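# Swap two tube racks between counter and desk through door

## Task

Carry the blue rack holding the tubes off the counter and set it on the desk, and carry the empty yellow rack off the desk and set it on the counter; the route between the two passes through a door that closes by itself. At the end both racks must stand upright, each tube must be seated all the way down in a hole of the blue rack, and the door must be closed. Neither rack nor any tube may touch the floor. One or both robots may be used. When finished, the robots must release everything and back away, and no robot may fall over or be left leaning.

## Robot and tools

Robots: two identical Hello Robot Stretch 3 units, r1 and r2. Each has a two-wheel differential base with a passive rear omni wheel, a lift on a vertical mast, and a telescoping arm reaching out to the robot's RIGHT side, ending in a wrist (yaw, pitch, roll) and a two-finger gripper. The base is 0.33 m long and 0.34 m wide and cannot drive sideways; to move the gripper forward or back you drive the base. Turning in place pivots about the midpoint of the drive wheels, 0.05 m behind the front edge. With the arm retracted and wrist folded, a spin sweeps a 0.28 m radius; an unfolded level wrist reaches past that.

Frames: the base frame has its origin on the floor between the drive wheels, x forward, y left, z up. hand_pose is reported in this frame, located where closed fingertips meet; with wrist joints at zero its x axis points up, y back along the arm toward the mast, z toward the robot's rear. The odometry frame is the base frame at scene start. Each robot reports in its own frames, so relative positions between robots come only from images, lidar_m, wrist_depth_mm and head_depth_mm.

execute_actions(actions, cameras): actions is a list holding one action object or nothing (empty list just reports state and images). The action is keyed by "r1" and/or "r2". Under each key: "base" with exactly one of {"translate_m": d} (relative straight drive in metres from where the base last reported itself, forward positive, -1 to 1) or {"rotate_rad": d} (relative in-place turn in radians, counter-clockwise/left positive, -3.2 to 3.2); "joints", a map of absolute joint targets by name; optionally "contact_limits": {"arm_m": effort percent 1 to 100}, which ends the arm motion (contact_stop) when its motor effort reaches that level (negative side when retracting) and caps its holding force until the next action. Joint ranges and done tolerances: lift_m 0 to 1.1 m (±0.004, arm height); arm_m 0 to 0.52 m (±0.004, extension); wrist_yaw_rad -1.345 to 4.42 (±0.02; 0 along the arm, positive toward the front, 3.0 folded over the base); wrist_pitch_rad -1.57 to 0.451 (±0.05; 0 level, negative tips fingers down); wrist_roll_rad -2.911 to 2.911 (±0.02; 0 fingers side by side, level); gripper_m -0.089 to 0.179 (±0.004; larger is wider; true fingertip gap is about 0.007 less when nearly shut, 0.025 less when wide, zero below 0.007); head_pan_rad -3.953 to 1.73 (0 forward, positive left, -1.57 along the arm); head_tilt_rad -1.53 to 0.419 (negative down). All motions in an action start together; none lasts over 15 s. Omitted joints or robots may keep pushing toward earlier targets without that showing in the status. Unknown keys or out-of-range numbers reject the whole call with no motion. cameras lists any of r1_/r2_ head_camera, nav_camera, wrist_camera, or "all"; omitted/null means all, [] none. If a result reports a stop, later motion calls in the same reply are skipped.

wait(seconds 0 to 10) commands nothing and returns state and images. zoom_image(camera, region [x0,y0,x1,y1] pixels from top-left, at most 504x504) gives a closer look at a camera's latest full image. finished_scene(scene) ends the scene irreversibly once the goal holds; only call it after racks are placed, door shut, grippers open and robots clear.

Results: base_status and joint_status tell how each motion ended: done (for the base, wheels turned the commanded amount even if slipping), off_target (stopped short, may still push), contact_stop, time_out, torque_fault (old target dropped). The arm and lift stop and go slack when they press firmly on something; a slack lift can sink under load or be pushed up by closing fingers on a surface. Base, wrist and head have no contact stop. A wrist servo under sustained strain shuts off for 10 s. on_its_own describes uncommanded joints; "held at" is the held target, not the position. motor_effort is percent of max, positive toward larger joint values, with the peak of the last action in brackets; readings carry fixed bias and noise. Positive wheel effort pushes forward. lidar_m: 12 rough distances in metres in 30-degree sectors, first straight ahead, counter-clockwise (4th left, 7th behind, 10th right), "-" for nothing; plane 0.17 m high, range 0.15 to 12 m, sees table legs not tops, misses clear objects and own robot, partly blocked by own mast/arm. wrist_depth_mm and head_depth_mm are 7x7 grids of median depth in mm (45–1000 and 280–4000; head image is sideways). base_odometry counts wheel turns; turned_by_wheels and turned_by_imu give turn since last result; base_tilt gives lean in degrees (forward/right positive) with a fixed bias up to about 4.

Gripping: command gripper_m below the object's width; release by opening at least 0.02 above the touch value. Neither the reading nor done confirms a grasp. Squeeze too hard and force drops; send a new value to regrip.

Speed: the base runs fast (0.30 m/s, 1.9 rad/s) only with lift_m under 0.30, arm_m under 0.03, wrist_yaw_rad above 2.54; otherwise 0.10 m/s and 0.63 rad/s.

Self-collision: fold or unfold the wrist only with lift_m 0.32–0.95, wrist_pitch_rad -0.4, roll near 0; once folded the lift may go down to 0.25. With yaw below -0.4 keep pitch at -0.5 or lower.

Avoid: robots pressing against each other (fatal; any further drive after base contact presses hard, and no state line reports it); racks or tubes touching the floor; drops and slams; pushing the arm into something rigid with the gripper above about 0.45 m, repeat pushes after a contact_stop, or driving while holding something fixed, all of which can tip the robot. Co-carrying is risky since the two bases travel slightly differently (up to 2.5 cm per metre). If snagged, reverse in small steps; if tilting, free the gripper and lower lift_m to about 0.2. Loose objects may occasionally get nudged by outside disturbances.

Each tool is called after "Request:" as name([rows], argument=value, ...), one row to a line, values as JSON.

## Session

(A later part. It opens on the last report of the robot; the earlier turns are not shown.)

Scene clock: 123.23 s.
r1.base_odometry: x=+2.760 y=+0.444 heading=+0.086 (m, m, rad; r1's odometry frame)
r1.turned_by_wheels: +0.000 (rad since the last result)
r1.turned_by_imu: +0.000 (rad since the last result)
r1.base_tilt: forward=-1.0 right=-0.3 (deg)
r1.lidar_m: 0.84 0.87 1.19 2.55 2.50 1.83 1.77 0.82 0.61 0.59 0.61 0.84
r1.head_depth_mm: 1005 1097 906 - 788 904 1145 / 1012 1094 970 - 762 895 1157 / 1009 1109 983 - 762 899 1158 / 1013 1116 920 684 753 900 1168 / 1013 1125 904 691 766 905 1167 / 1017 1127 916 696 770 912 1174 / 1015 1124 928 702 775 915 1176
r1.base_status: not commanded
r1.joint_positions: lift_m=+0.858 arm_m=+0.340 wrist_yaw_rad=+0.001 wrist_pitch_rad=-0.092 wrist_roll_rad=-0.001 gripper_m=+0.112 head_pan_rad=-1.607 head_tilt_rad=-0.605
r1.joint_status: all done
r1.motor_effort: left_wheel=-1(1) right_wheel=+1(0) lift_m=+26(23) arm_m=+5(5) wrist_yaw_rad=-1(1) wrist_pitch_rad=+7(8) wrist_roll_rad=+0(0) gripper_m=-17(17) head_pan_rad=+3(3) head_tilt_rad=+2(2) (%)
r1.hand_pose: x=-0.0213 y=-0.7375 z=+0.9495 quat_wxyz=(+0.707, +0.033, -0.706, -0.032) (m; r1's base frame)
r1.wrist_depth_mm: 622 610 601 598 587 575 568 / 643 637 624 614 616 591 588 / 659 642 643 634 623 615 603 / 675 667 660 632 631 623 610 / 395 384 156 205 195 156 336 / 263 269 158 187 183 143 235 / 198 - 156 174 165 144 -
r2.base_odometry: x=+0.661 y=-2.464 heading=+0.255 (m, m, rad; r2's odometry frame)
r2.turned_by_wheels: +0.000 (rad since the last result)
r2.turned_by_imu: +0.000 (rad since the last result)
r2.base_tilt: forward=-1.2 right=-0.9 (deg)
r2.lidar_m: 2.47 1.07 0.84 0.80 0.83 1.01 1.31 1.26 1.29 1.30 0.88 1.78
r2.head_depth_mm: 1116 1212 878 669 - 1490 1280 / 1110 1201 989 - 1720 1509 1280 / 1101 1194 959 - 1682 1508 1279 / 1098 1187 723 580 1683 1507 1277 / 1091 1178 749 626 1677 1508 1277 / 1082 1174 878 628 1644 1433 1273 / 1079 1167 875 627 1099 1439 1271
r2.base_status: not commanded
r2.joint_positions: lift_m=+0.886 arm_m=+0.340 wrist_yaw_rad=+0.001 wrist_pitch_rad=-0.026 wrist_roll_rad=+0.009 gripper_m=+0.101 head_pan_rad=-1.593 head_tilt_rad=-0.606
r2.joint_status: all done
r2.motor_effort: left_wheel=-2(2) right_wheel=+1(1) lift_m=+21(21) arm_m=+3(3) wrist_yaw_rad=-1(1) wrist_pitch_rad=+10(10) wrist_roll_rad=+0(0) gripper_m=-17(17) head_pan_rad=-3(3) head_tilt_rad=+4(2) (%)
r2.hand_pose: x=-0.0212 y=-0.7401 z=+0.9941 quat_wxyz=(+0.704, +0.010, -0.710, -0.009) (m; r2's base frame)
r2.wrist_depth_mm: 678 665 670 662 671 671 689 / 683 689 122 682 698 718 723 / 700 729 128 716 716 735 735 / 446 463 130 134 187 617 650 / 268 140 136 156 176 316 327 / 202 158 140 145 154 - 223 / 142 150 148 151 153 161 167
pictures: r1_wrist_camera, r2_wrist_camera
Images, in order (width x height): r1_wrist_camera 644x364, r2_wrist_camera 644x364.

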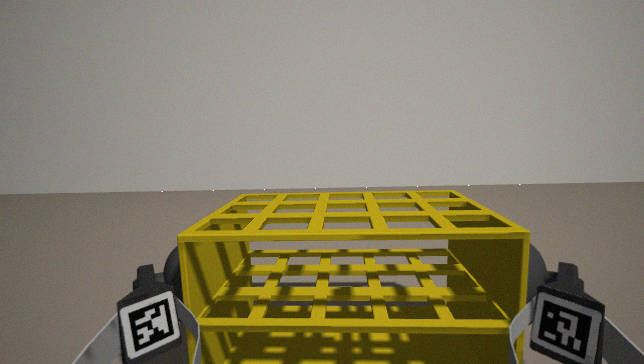

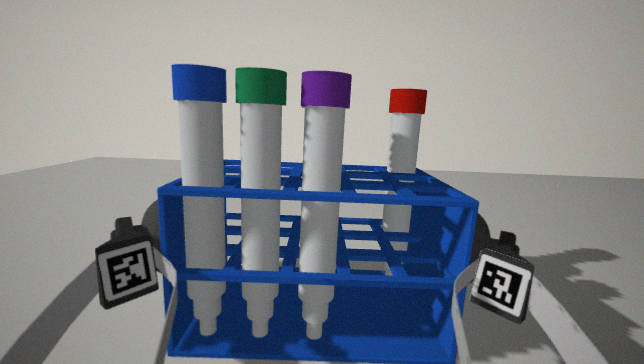

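Both are touching down. Release.

Request:
execute_actions([
  {"r1":{"joints":{"gripper_m":0.179}},"r2":{"joints":{"gripper_m":0.179}}},
], cameras=["r1_wrist_camera","r2_wrist_camera"])

Scene clock: 124.73 s.
r1.base_odometry: x=+2.760 y=+0.444 heading=+0.086 (m, m, rad; r1's odometry frame)
r1.turned_by_wheels: +0.000 (rad since the last result)
r1.turned_by_imu: +0.000 (rad since the last result)
r1.base_tilt: forward=-1.0 right=-0.3 (deg)
r1.lidar_m: 0.84 0.88 1.20 2.55 2.51 1.83 1.77 0.83 0.61 0.59 0.61 0.84
r1.head_depth_mm: 1006 1097 910 - 789 905 1148 / 1007 1097 970 - 758 895 1156 / 1009 1109 981 - 761 903 1157 / 1010 1117 895 684 754 903 1163 / 1015 1121 908 691 765 910 1168 / 1019 1123 917 698 772 909 1174 / 1022 1130 924 702 774 918 1179
r1.base_status: not commanded
r1.joint_positions: lift_m=+0.858 arm_m=+0.340 wrist_yaw_rad=+0.001 wrist_pitch_rad=-0.092 wrist_roll_rad=-0.001 gripper_m=+0.179 head_pan_rad=-1.607 head_tilt_rad=-0.605
r1.joint_status: all done
r1.motor_effort: left_wheel=-1(1) right_wheel=+1(1) lift_m=+25(25) arm_m=+5(5) wrist_yaw_rad=-1(1) wrist_pitch_rad=+7(7) wrist_roll_rad=+0(0) gripper_m=+0(98) head_pan_rad=+2(2) head_tilt_rad=+2(3) (%)
r1.hand_pose: x=-0.0213 y=-0.7375 z=+0.9495 quat_wxyz=(+0.707, +0.033, -0.706, -0.032) (m; r1's base frame)
r1.wrist_depth_mm: 629 611 606 599 585 574 574 / 641 632 621 615 603 604 588 / 661 643 637 638 629 611 599 / 672 659 654 640 630 619 610 / 394 385 150 203 144 157 337 / 264 274 158 190 177 157 - / 209 189 141 169 166 145 -
r2.base_odometry: x=+0.661 y=-2.464 heading=+0.255 (m, m, rad; r2's odometry frame)
r2.turned_by_wheels: +0.000 (rad since the last result)
r2.turned_by_imu: +0.000 (rad since the last result)
r2.base_tilt: forward=-1.1 right=-0.9 (deg)
r2.lidar_m: 2.46 1.07 0.84 0.80 0.83 1.01 1.31 1.27 1.29 1.30 0.88 1.79
r2.head_depth_mm: 1114 1208 877 670 - 1490 1282 / 1104 1202 991 - 1734 1507 1286 / 1104 1197 959 - 1675 1503 1282 / 1095 1187 731 580 1681 1499 1268 / 1092 1185 748 627 1672 1514 1279 / 1092 1177 873 626 1649 1428 1269 / 1082 1163 875 626 1099 1431 1272
r2.base_status: not commanded
r2.joint_positions: lift_m=+0.886 arm_m=+0.340 wrist_yaw_rad=+0.001 wrist_pitch_rad=-0.024 wrist_roll_rad=+0.009 gripper_m=+0.179 head_pan_rad=-1.593 head_tilt_rad=-0.606
r2.joint_status: all done
r2.motor_effort: left_wheel=-2(2) right_wheel=+1(1) lift_m=+21(21) arm_m=+3(3) wrist_yaw_rad=-1(1) wrist_pitch_rad=+8(10) wrist_roll_rad=+0(1) gripper_m=+0(85) head_pan_rad=-4(3) head_tilt_rad=+3(2) (%)
r2.hand_pose: x=-0.0212 y=-0.7402 z=+0.9947 quat_wxyz=(+0.704, +0.009, -0.710, -0.008) (m; r2's base frame)
r2.wrist_depth_mm: 669 678 669 672 673 663 684 / 688 699 124 666 692 705 701 / 711 698 128 728 717 714 741 / 447 472 131 133 186 606 673 / 289 139 136 158 176 320 334 / - 158 140 143 155 196 226 / 150 151 148 150 152 161 166
pictures: r1_wrist_camera, r2_wrist_camera
Images, in order (width x height): r1_wrist_camera 644x364, r2_wrist_camera 644x364.

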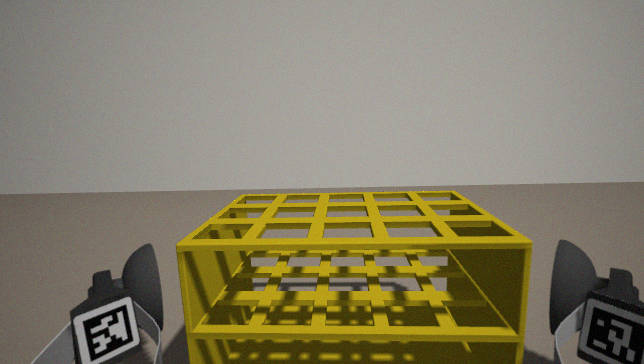

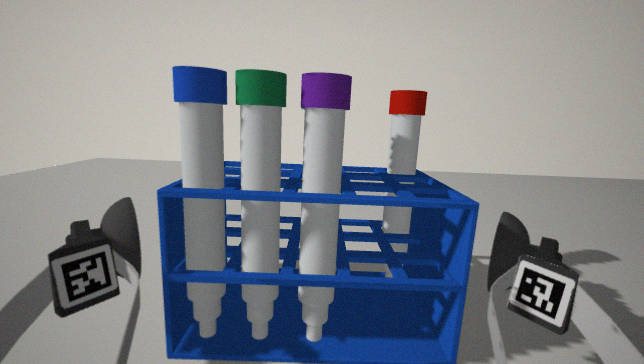

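Request:
execute_actions([
  {"r1":{"joints":{"arm_m":0.0,"head_pan_rad":-3.6,"head_tilt_rad":-0.4}},"r2":{"joints":{"arm_m":0.0,"head_tilt_rad":-0.45}}},
], cameras=["r1_wrist_camera","r1_head_camera","r2_wrist_camera","r2_head_camera"])

Scene clock: 128.77 s.
r1.base_odometry: x=+2.760 y=+0.444 heading=+0.086 (m, m, rad; r1's odometry frame)
r1.turned_by_wheels: +0.000 (rad since the last result)
r1.turned_by_imu: +0.001 (rad since the last result)
r1.base_tilt: forward=-0.9 right=-0.4 (deg)
r1.lidar_m: 0.84 0.87 1.20 2.54 2.51 1.84 1.77 0.83 0.61 0.59 0.61 0.84
r1.head_depth_mm: 1845 1999 2134 2353 2183 - - / 1780 1907 2048 2252 2262 - - / 1697 1827 1970 2131 2205 - - / 1644 1741 1885 2014 2148 1838 - / 1572 1682 1801 1948 2068 1816 - / 1523 1623 1734 1857 2004 1799 - / 1478 1565 1663 1787 1898 1741 1460
r1.base_status: not commanded
r1.joint_positions: lift_m=+0.858 arm_m=+0.001 wrist_yaw_rad=+0.000 wrist_pitch_rad=-0.091 wrist_roll_rad=-0.001 gripper_m=+0.179 head_pan_rad=-3.593 head_tilt_rad=-0.409
r1.joint_status: all done
r1.motor_effort: left_wheel=+0(0) right_wheel=+1(1) lift_m=+26(25) arm_m=-6(8) wrist_yaw_rad=-1(1) wrist_pitch_rad=+7(7) wrist_roll_rad=+0(0) gripper_m=+1(0) head_pan_rad=-2(29) head_tilt_rad=+4(21) (%)
r1.hand_pose: x=-0.0214 y=-0.3988 z=+0.9496 quat_wxyz=(+0.707, +0.033, -0.706, -0.032) (m; r1's base frame)
r1.wrist_depth_mm: 982 951 938 922 931 908 905 / 993 967 977 969 953 934 918 / - - - - 970 938 944 / 912 758 717 595 634 629 596 / 401 393 378 366 357 348 344 / 398 365 383 375 370 364 - / 412 401 395 387 381 376 -
r2.base_odometry: x=+0.661 y=-2.464 heading=+0.255 (m, m, rad; r2's odometry frame)
r2.turned_by_wheels: +0.000 (rad since the last result)
r2.turned_by_imu: +0.001 (rad since the last result)
r2.base_tilt: forward=-1.1 right=-0.9 (deg)
r2.lidar_m: 2.46 1.07 0.84 0.80 0.83 1.01 1.31 1.27 1.29 1.30 0.88 1.78
r2.head_depth_mm: 1112 1198 1268 840 623 1651 1443 / 1113 1189 1252 838 623 1622 1416 / 1099 1187 1250 787 624 1641 - / 1094 1176 1237 745 622 1637 - / 1089 1168 1230 750 598 1619 1408 / 1088 1165 1222 839 597 1593 1377 / 1083 1154 1215 837 596 1062 1311
r2.base_status: not commanded
r2.joint_positions: lift_m=+0.886 arm_m=+0.000 wrist_yaw_rad=+0.001 wrist_pitch_rad=-0.022 wrist_roll_rad=+0.009 gripper_m=+0.179 head_pan_rad=-1.593 head_tilt_rad=-0.458
r2.joint_status: all done
r2.motor_effort: left_wheel=-2(2) right_wheel=+1(1) lift_m=+21(21) arm_m=-3(2) wrist_yaw_rad=-1(1) wrist_pitch_rad=+8(9) wrist_roll_rad=+0(0) gripper_m=+0(0) head_pan_rad=-4(4) head_tilt_rad=+3(13) (%)
r2.hand_pose: x=-0.0212 y=-0.4011 z=+0.9950 quat_wxyz=(+0.704, +0.008, -0.710, -0.008) (m; r2's base frame)
r2.wrist_depth_mm: 999 - 979 - - - - / - 989 - - - - - / - - - 479 - - - / 460 484 519 477 584 611 673 / 294 300 290 300 312 341 345 / - 678 - - - - - / - - - - - - -
pictures: r1_head_camera (sideways: a quarter turn clockwise sets it upright), r1_wrist_camera, r2_head_camera (sideways: a quarter turn clockwise sets it upright), r2_wrist_camera
Images, in order (width x height): r1_head_camera 896x504, r1_wrist_camera 644x364, r2_head_camera 896x504, r2_wrist_camera 644x364.

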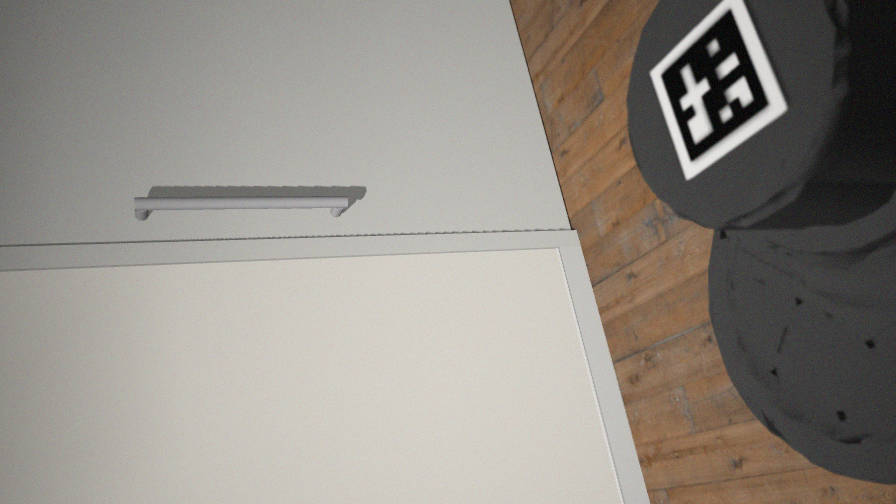

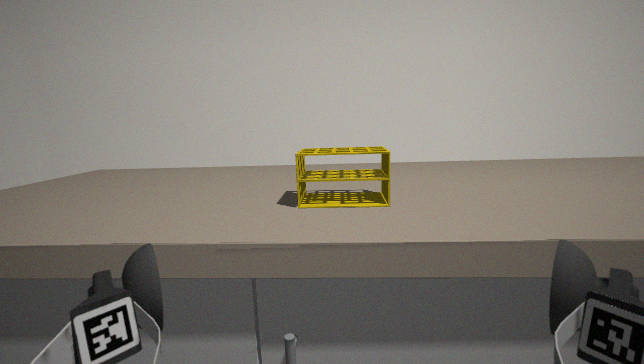

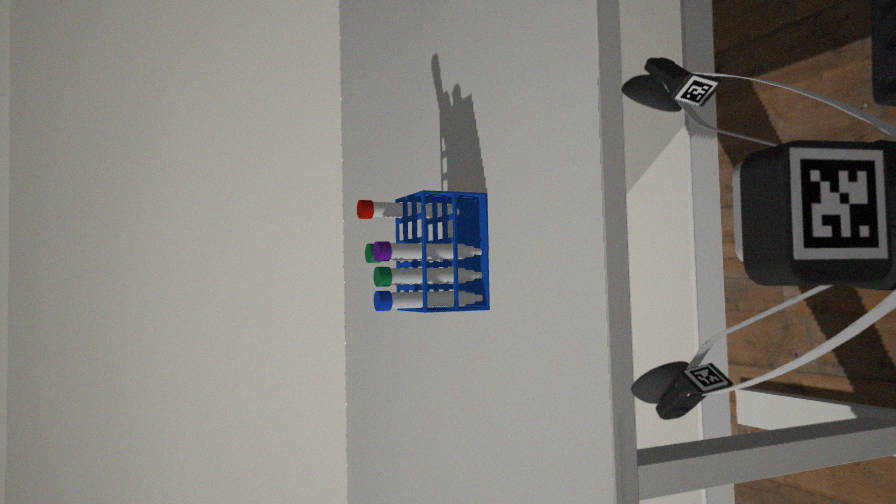

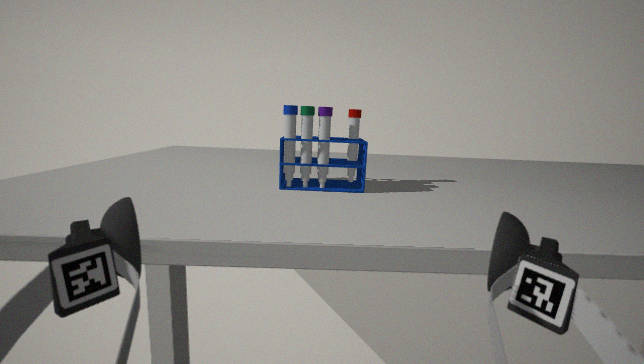

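The door is shut, both racks are upright and the tubes look fully seated.

Request:
finished_scene(scene=2)

The scene is finished: the task was done.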